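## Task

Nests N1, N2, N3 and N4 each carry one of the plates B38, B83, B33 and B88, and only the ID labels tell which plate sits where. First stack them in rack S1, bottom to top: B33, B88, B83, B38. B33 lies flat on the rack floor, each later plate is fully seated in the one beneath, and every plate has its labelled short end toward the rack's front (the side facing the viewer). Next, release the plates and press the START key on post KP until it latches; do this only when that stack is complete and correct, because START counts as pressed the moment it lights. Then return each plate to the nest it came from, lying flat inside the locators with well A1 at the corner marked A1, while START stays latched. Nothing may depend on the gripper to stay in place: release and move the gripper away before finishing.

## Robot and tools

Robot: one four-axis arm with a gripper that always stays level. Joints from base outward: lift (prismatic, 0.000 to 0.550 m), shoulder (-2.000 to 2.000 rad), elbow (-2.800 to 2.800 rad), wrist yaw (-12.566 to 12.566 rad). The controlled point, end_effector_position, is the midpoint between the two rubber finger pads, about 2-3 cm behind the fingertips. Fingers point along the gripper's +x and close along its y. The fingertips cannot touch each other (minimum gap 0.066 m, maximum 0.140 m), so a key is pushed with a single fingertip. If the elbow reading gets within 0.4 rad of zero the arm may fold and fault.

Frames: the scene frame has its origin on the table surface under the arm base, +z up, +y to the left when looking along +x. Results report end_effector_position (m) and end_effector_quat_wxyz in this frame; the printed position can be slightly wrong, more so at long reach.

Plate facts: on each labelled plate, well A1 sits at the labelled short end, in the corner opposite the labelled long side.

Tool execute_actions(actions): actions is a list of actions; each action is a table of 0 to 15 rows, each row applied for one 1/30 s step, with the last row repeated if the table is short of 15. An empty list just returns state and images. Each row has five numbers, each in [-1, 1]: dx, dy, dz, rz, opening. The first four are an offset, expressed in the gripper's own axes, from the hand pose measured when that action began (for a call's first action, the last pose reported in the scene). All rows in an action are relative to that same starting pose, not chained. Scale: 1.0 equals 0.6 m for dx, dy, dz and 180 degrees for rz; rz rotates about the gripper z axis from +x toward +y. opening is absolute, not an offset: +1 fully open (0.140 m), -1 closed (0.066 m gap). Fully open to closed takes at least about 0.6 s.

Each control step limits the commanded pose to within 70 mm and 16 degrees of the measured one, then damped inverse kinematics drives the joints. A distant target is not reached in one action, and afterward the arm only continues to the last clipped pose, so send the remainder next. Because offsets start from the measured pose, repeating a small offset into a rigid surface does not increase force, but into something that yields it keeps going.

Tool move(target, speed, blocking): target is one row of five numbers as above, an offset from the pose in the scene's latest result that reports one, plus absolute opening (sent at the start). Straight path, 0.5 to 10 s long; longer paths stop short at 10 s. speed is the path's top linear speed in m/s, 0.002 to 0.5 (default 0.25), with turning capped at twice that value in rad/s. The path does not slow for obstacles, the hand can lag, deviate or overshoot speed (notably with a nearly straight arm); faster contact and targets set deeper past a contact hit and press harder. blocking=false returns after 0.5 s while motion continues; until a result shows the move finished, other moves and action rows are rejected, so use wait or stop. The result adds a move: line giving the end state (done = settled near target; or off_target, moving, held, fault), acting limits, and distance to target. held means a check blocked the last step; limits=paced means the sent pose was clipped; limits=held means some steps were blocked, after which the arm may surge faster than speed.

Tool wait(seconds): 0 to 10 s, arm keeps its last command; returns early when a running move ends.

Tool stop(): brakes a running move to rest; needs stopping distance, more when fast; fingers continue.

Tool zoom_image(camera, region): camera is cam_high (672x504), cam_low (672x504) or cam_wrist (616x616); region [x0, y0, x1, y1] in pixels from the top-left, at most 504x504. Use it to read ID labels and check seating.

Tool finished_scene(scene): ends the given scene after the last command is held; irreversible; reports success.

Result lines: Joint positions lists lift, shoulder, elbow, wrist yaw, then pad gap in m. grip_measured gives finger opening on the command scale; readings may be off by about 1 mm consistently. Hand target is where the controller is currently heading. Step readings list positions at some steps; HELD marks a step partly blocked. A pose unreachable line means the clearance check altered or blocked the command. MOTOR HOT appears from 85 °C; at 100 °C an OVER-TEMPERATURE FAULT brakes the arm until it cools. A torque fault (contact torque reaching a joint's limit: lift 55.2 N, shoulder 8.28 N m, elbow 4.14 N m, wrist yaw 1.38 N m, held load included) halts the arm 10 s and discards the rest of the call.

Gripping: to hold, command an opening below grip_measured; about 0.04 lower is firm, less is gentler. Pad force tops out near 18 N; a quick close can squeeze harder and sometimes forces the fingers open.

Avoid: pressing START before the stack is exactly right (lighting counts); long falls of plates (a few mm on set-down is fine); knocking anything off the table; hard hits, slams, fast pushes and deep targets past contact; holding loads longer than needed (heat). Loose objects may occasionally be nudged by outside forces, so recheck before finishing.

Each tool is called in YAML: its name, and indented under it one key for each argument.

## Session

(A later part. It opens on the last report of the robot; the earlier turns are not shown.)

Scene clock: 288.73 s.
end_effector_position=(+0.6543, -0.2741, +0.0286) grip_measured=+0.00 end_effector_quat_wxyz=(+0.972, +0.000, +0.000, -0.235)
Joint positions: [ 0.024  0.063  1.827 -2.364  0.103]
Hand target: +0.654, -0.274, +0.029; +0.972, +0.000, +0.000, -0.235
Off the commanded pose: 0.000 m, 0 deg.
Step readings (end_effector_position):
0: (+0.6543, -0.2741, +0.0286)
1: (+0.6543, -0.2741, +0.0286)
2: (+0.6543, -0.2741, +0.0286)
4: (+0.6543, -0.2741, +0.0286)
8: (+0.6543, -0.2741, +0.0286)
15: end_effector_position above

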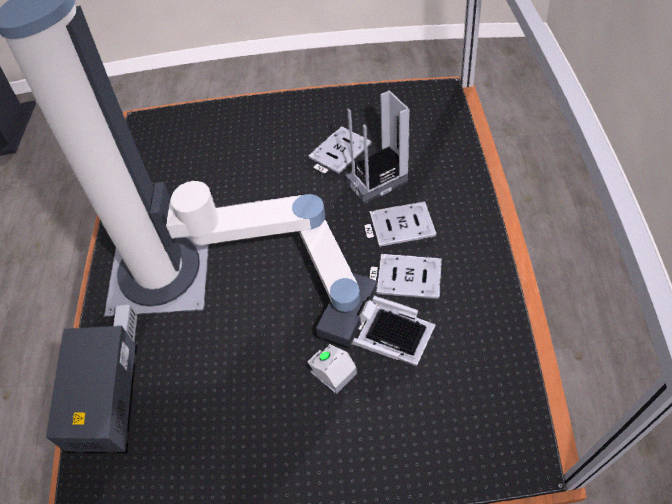

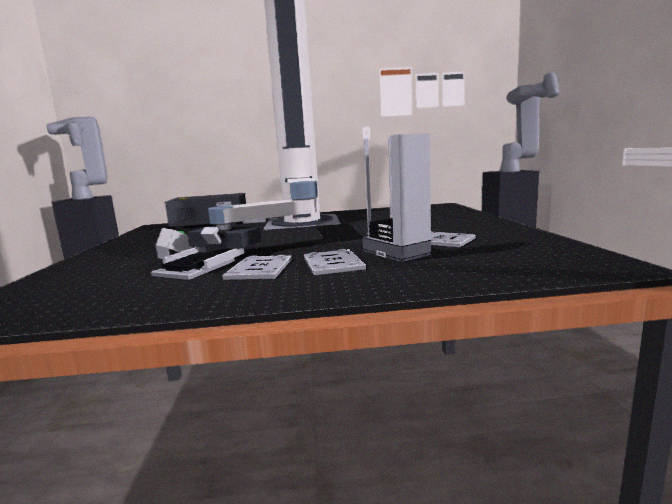

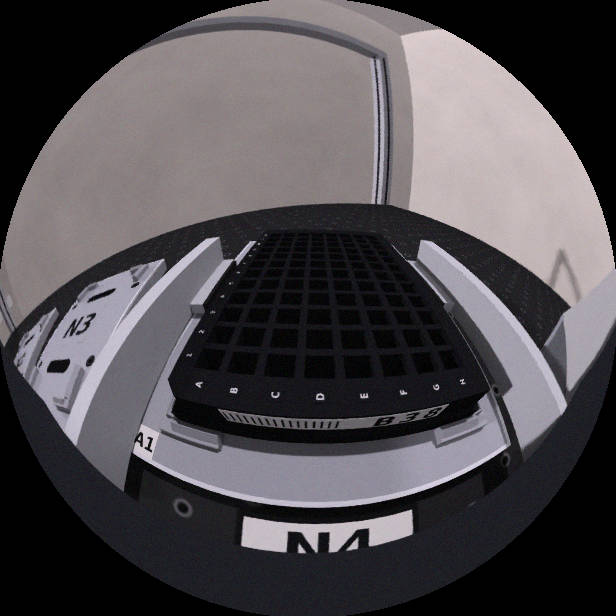

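execute_actions:
  actions:
    - [[0,-0.0004,0,0,-0.4]]
    - [[0,0,0,0,-0.43],[0,0,0,0,-0.44],[0,0,0,0,-0.45],[0,0,0,0,-0.47],[0,0,0,0,-0.5]]

move:
  target: [0,0,0.3987,0,-0.5]
  speed: 0.15

move:
  target: [-0.0392,0.306,0,0.1132,-0.5]
  speed: 0.15

move:
  target: [0,0,-0.4675,0,-0.5]
  speed: 0.2

move:
  target: [0,0,-0.0237,0,-0.5]
  speed: 0.012

Scene clock: 303.53 s.
end_effector_position=(+0.6646, +0.2496, +0.0842) grip_measured=-0.46 end_effector_quat_wxyz=(+0.967, +0.000, +0.000, +0.255)
Joint positions: [ 0.079  1.061  1.81  -2.356  0.086]
Hand target: +0.665, +0.250, +0.084; +0.967, +0.000, +0.000, +0.255
Off the commanded pose: 0.000 m, 0 deg.
Step readings (end_effector_position; steps 1 to 15: 1st action; 16 to 30: 2nd action):
0: (+0.6645, +0.2498, +0.0842)
1: (+0.6645, +0.2498, +0.0842)
2: (+0.6646, +0.2497, +0.0842)
4: (+0.6646, +0.2496, +0.0842)
8: (+0.6646, +0.2496, +0.0842)
15: (+0.6646, +0.2496, +0.0842)
16: (+0.6646, +0.2496, +0.0842)
17: (+0.6646, +0.2496, +0.0842)
19: (+0.6646, +0.2496, +0.0842)
23: (+0.6646, +0.2496, +0.0842)
30: end_effector_position above

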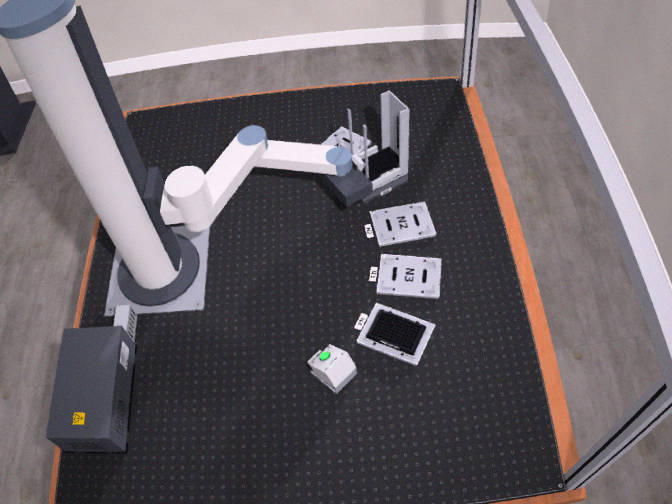

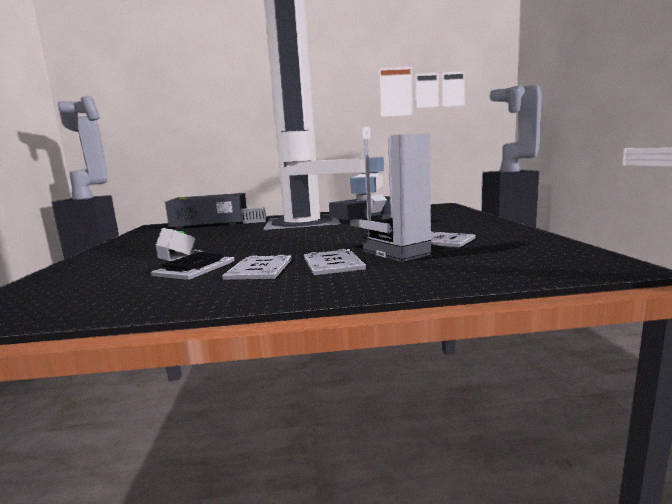

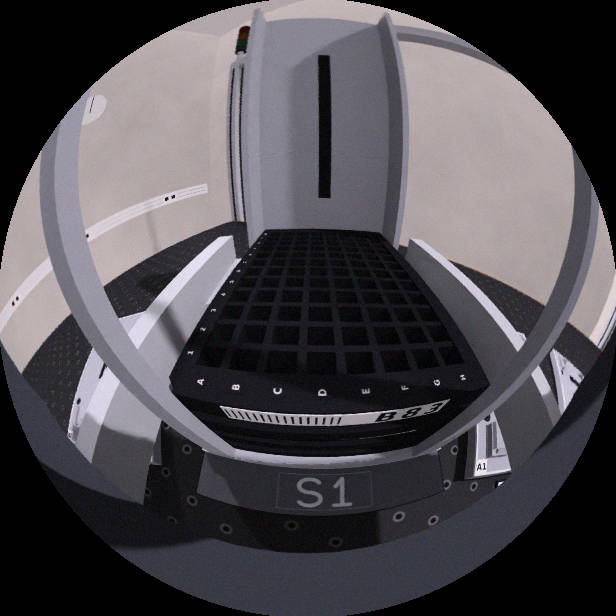

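Scene clock: 305.47 s.
end_effector_position=(+0.6646, +0.2495, +0.3234) grip_measured=-0.46 end_effector_quat_wxyz=(+0.967, +0.000, +0.000, +0.255)
Joint positions: [ 0.318  1.061  1.81  -2.356  0.086]
Hand target: +0.665, +0.250, +0.323; +0.967, +0.000, +0.000, +0.255
Off the commanded pose: 0.000 m, 0 deg.
move: done

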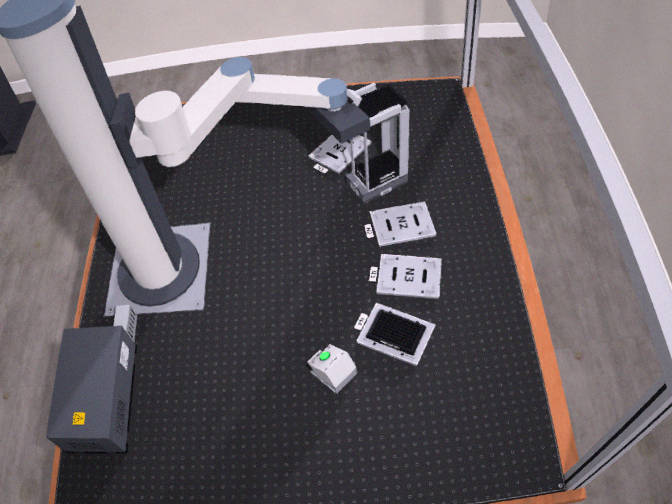

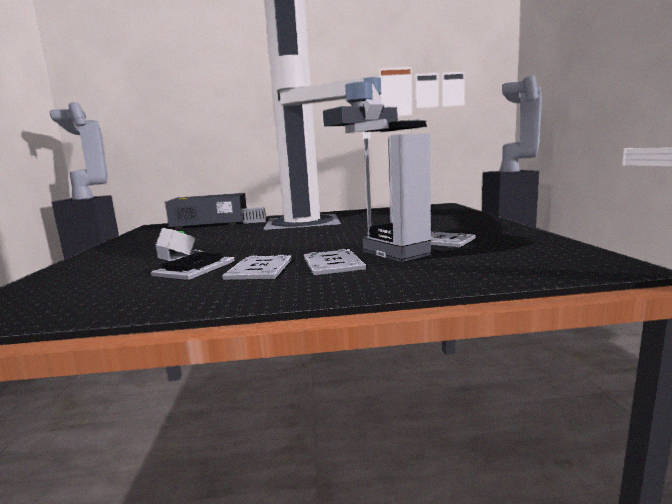

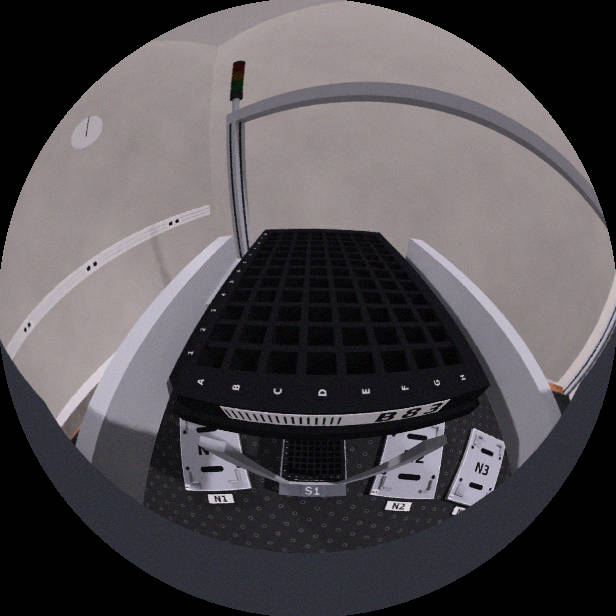

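Scene clock: 307.00 s.
end_effector_position=(+0.5535, +0.3978, +0.3234) grip_measured=-0.46 end_effector_quat_wxyz=(+0.906, +0.000, +0.000, +0.422)
Joint positions: [ 0.318  1.395  1.809 -2.332  0.086]
Hand target: +0.554, +0.398, +0.323; +0.907, +0.000, +0.000, +0.422
Off the commanded pose: 0.000 m, 0 deg.
move: done

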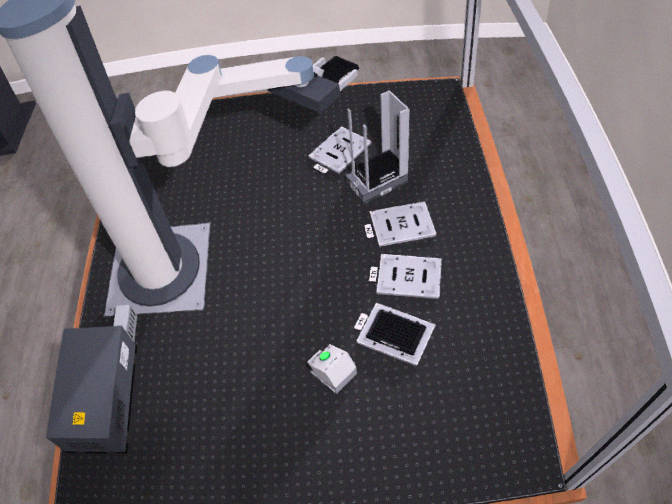

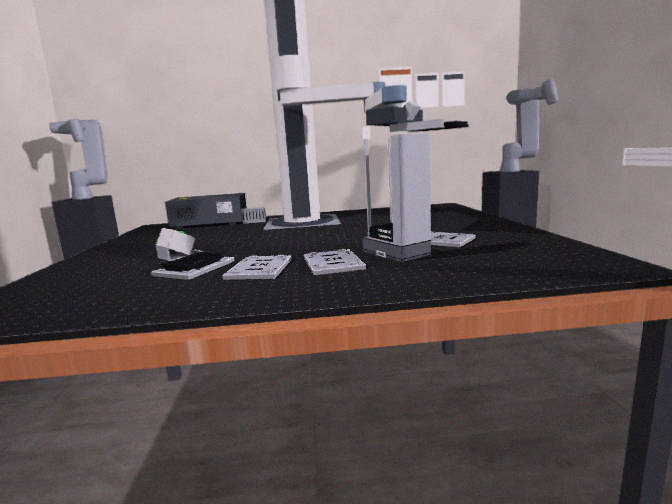

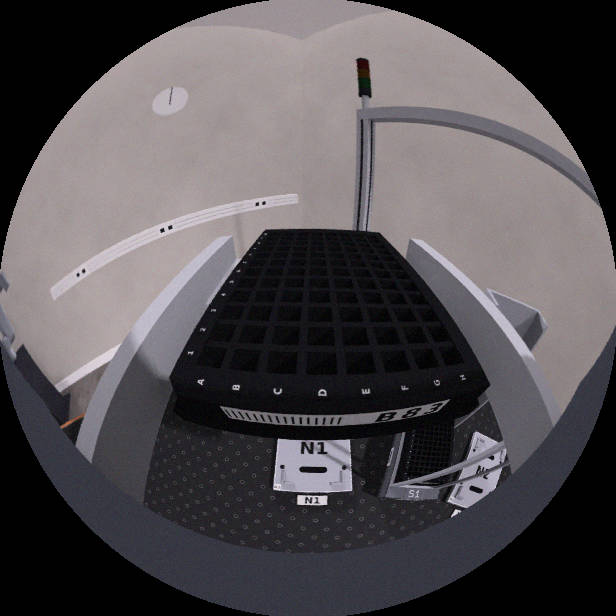

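Scene clock: 308.80 s.
end_effector_position=(+0.5535, +0.3978, +0.0429) grip_measured=-0.46 end_effector_quat_wxyz=(+0.906, +0.000, +0.000, +0.422)
Joint positions: [ 0.038  1.395  1.809 -2.332  0.086]
Hand target: +0.554, +0.398, +0.043; +0.906, +0.000, +0.000, +0.422
Off the commanded pose: 0.000 m, 0 deg.
move: done

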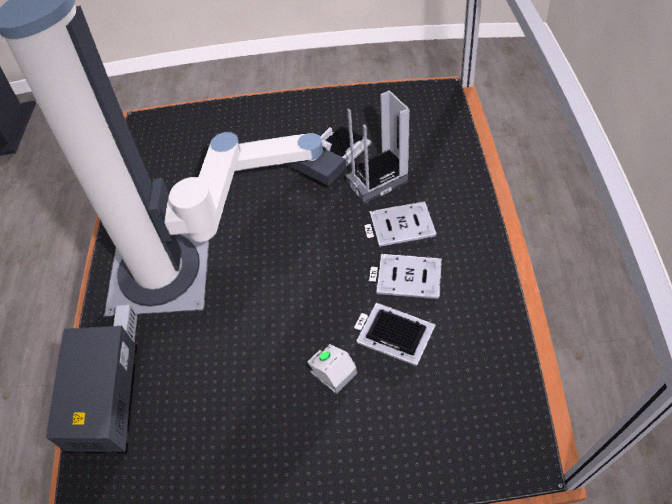

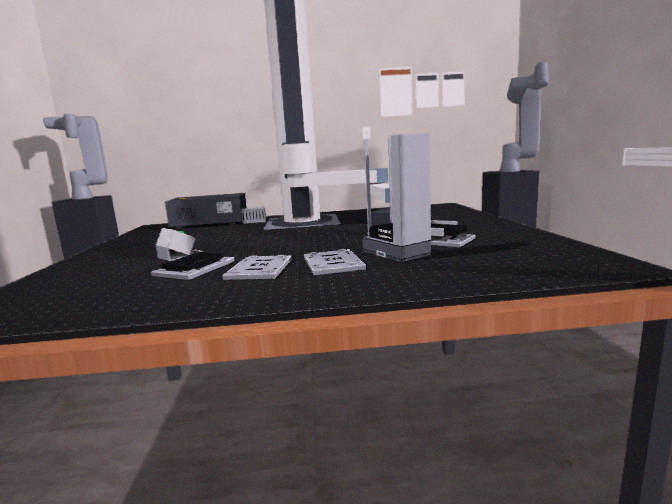

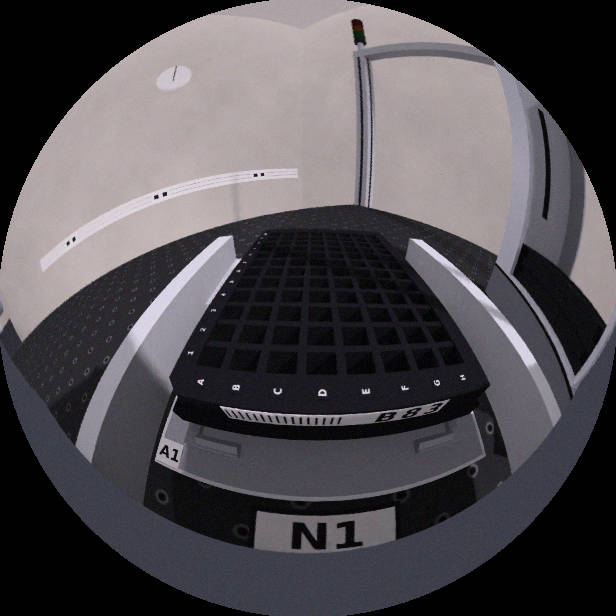

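Scene clock: 310.20 s.
end_effector_position=(+0.5535, +0.3978, +0.0286) grip_measured=-0.46 end_effector_quat_wxyz=(+0.906, +0.000, +0.000, +0.422)
Joint positions: [ 0.024  1.395  1.809 -2.332  0.086]
Hand target: +0.554, +0.398, +0.029; +0.906, +0.000, +0.000, +0.422
Off the commanded pose: 0.000 m, 0 deg.
move: done

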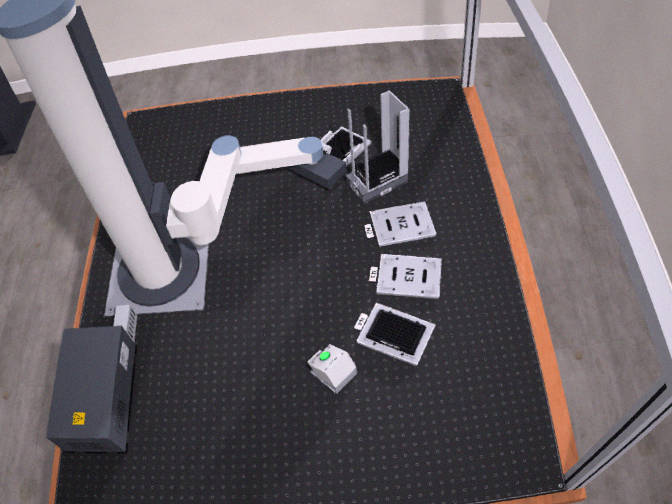

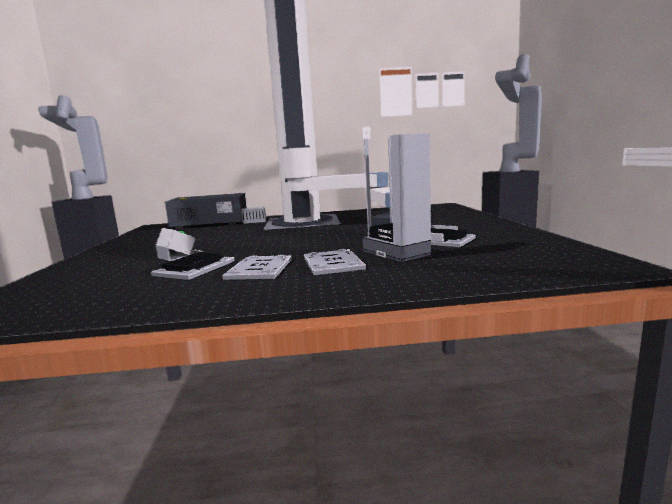

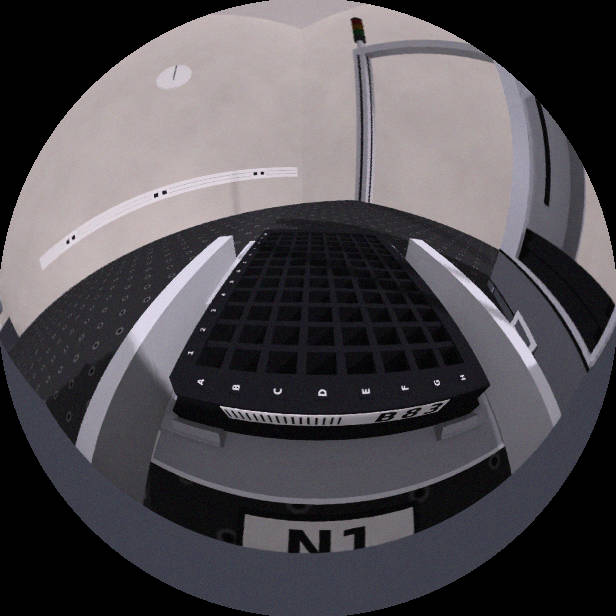

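execute_actions:
  actions:
    - [[0,0,0,0,0]]

move:
  target: [0,0,0.05,0,0]
  speed: 0.1

move:
  target: [-0.2,0,0.021,0,0]

move:
  target: [-0.1223,-0.2069,0,-0.1134,0]
  speed: 0.15

move:
  target: [0.27,0,0,0,0]
  speed: 0.15

Scene clock: 316.00 s.
end_effector_position=(+0.5535, +0.3978, +0.0286) grip_measured=+0.00 end_effector_quat_wxyz=(+0.906, +0.000, +0.000, +0.422)
Joint positions: [ 0.024  1.395  1.809 -2.332  0.103]
Hand target: +0.554, +0.398, +0.029; +0.906, +0.000, +0.000, +0.422
Off the commanded pose: 0.000 m, 0 deg.
Step readings (end_effector_position):
0: (+0.5535, +0.3978, +0.0286)
1: (+0.5535, +0.3978, +0.0286)
2: (+0.5535, +0.3978, +0.0286)
4: (+0.5535, +0.3978, +0.0286)
8: (+0.5535, +0.3978, +0.0286)
15: end_effector_position above

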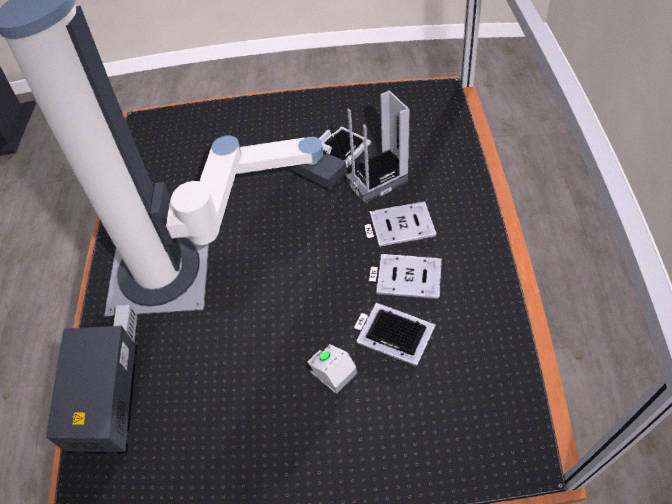

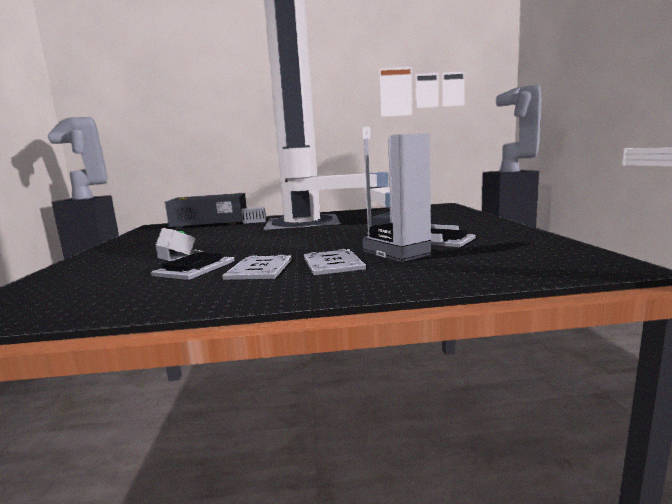

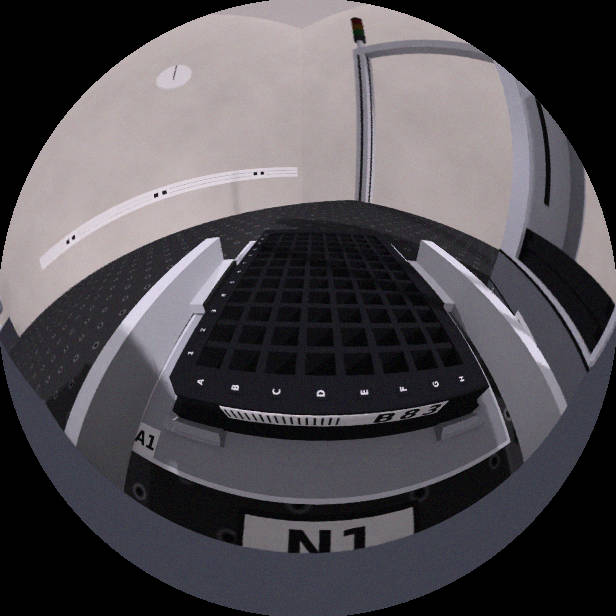

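Scene clock: 316.73 s.
end_effector_position=(+0.5535, +0.3978, +0.0587) grip_measured=+0.00 end_effector_quat_wxyz=(+0.906, +0.000, +0.000, +0.422)
Joint positions: [ 0.054  1.395  1.809 -2.332  0.103]
Hand target: +0.554, +0.398, +0.059; +0.906, +0.000, +0.000, +0.422
Off the commanded pose: 0.000 m, 0 deg.
move: done

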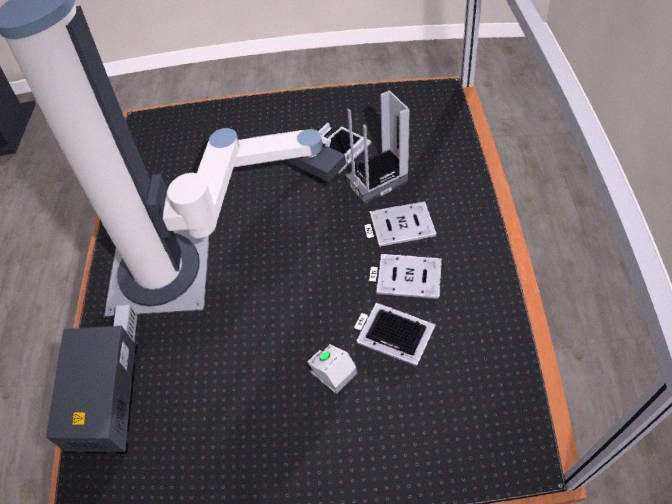

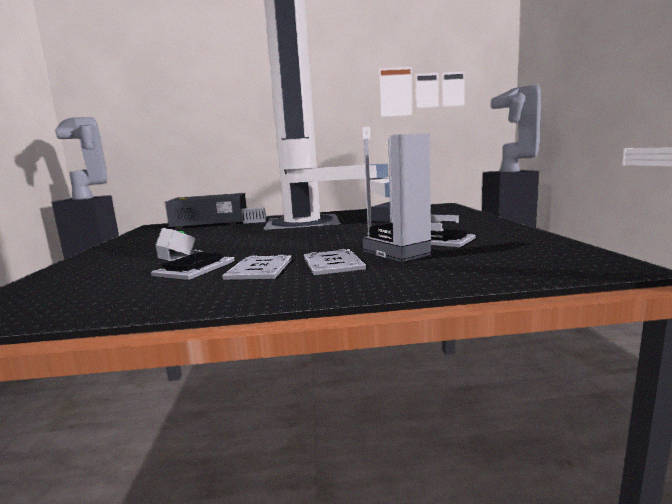

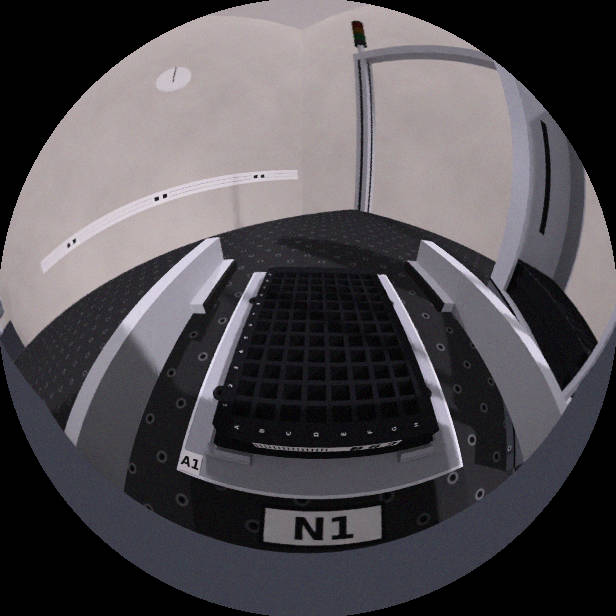

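Scene clock: 317.63 s.
end_effector_position=(+0.4763, +0.3059, +0.0713) grip_measured=+0.00 end_effector_quat_wxyz=(+0.906, +0.000, +0.000, +0.422)
Joint positions: [ 0.066  1.623  1.175 -1.926  0.103]
Hand target: +0.476, +0.306, +0.071; +0.906, +0.000, +0.000, +0.422
Off the commanded pose: 0.000 m, 0 deg.
move: done

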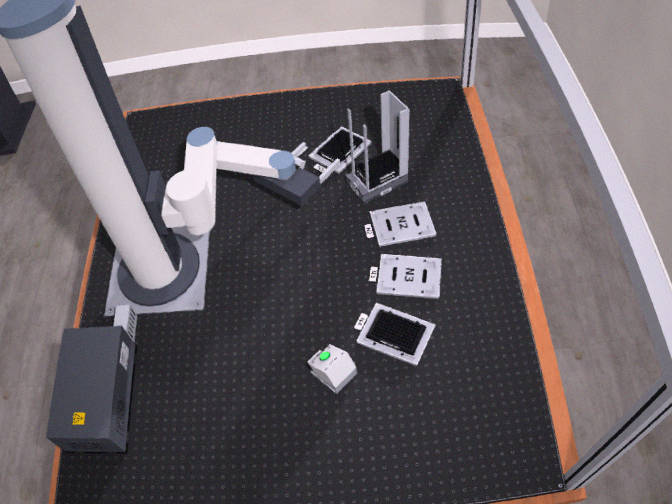

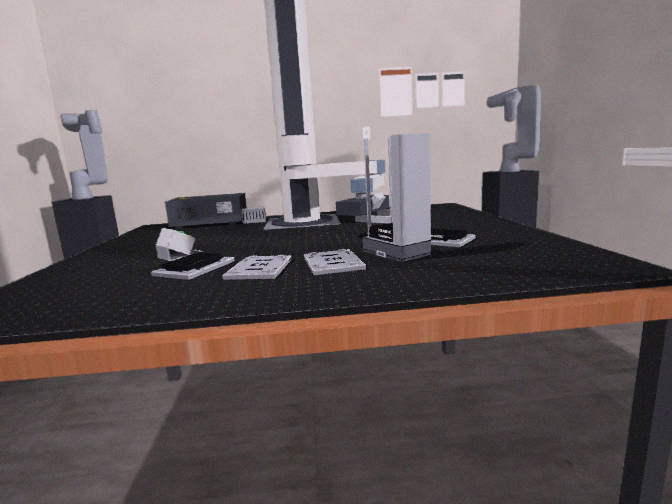

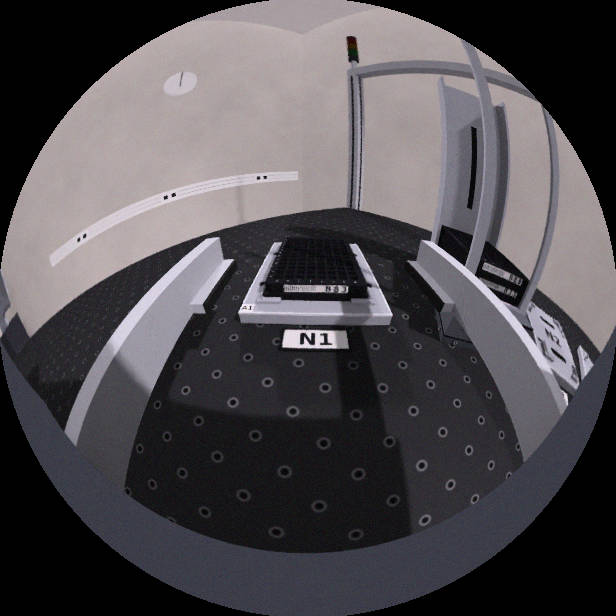

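Scene clock: 319.13 s.
end_effector_position=(+0.5242, +0.1697, +0.0713) grip_measured=+0.00 end_effector_quat_wxyz=(+0.967, +0.000, +0.000, +0.255)
Joint positions: [ 0.066  1.353  0.986 -1.824  0.103]
Hand target: +0.524, +0.170, +0.071; +0.967, +0.000, +0.000, +0.255
Off the commanded pose: 0.000 m, 0 deg.
move: done

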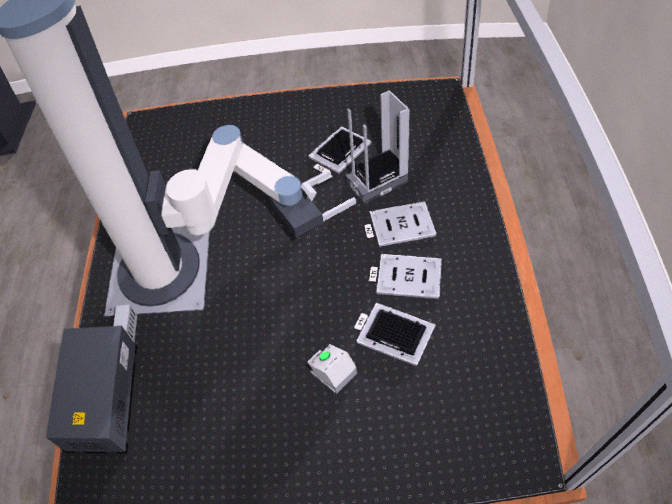

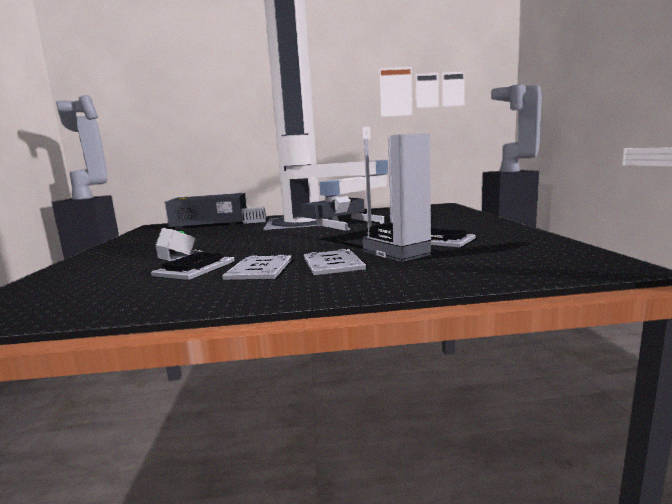

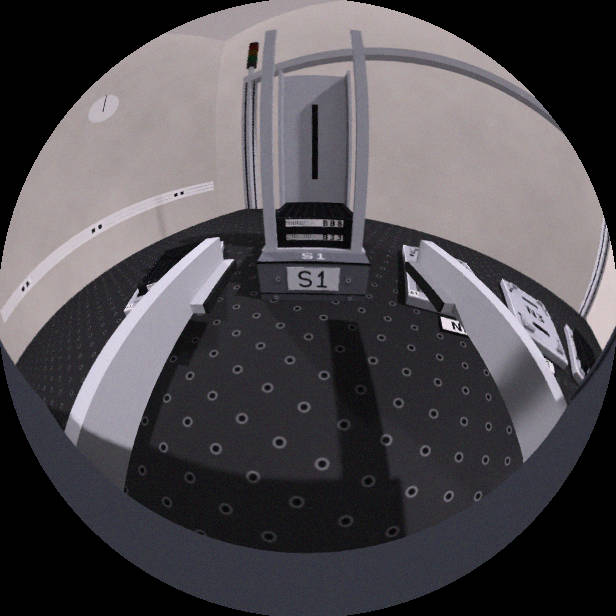

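Scene clock: 320.57 s.
end_effector_position=(+0.6652, +0.2494, +0.0713) grip_measured=+0.00 end_effector_quat_wxyz=(+0.967, +0.000, +0.000, +0.255)
Joint positions: [ 0.066  1.06   1.813 -2.357  0.103]
Hand target: +0.665, +0.249, +0.071; +0.967, +0.000, +0.000, +0.255
Off the commanded pose: 0.000 m, 0 deg.
move: done

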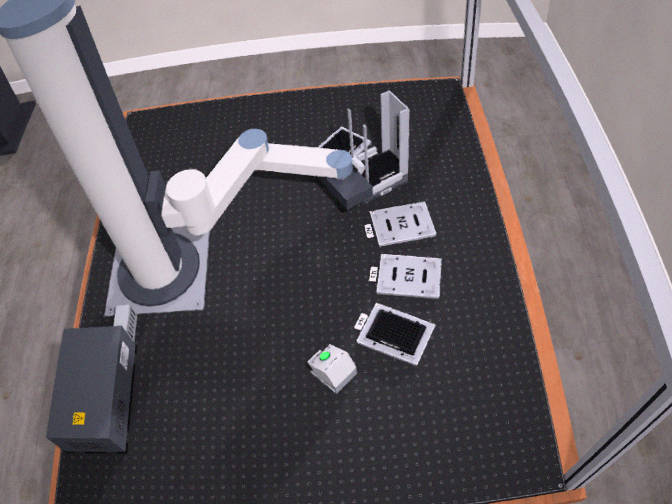

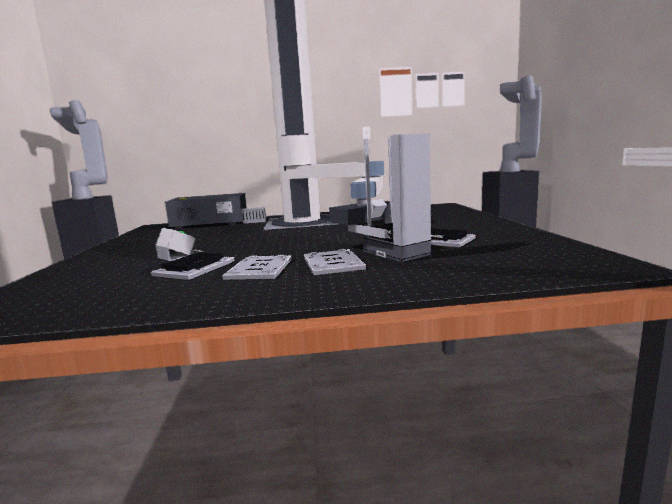

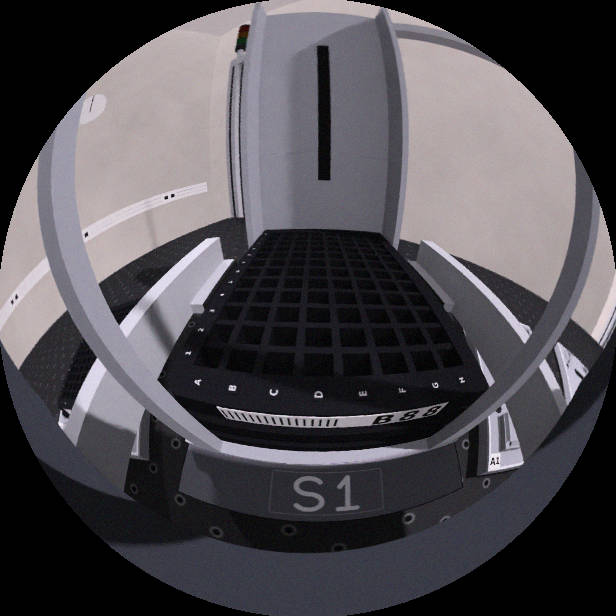

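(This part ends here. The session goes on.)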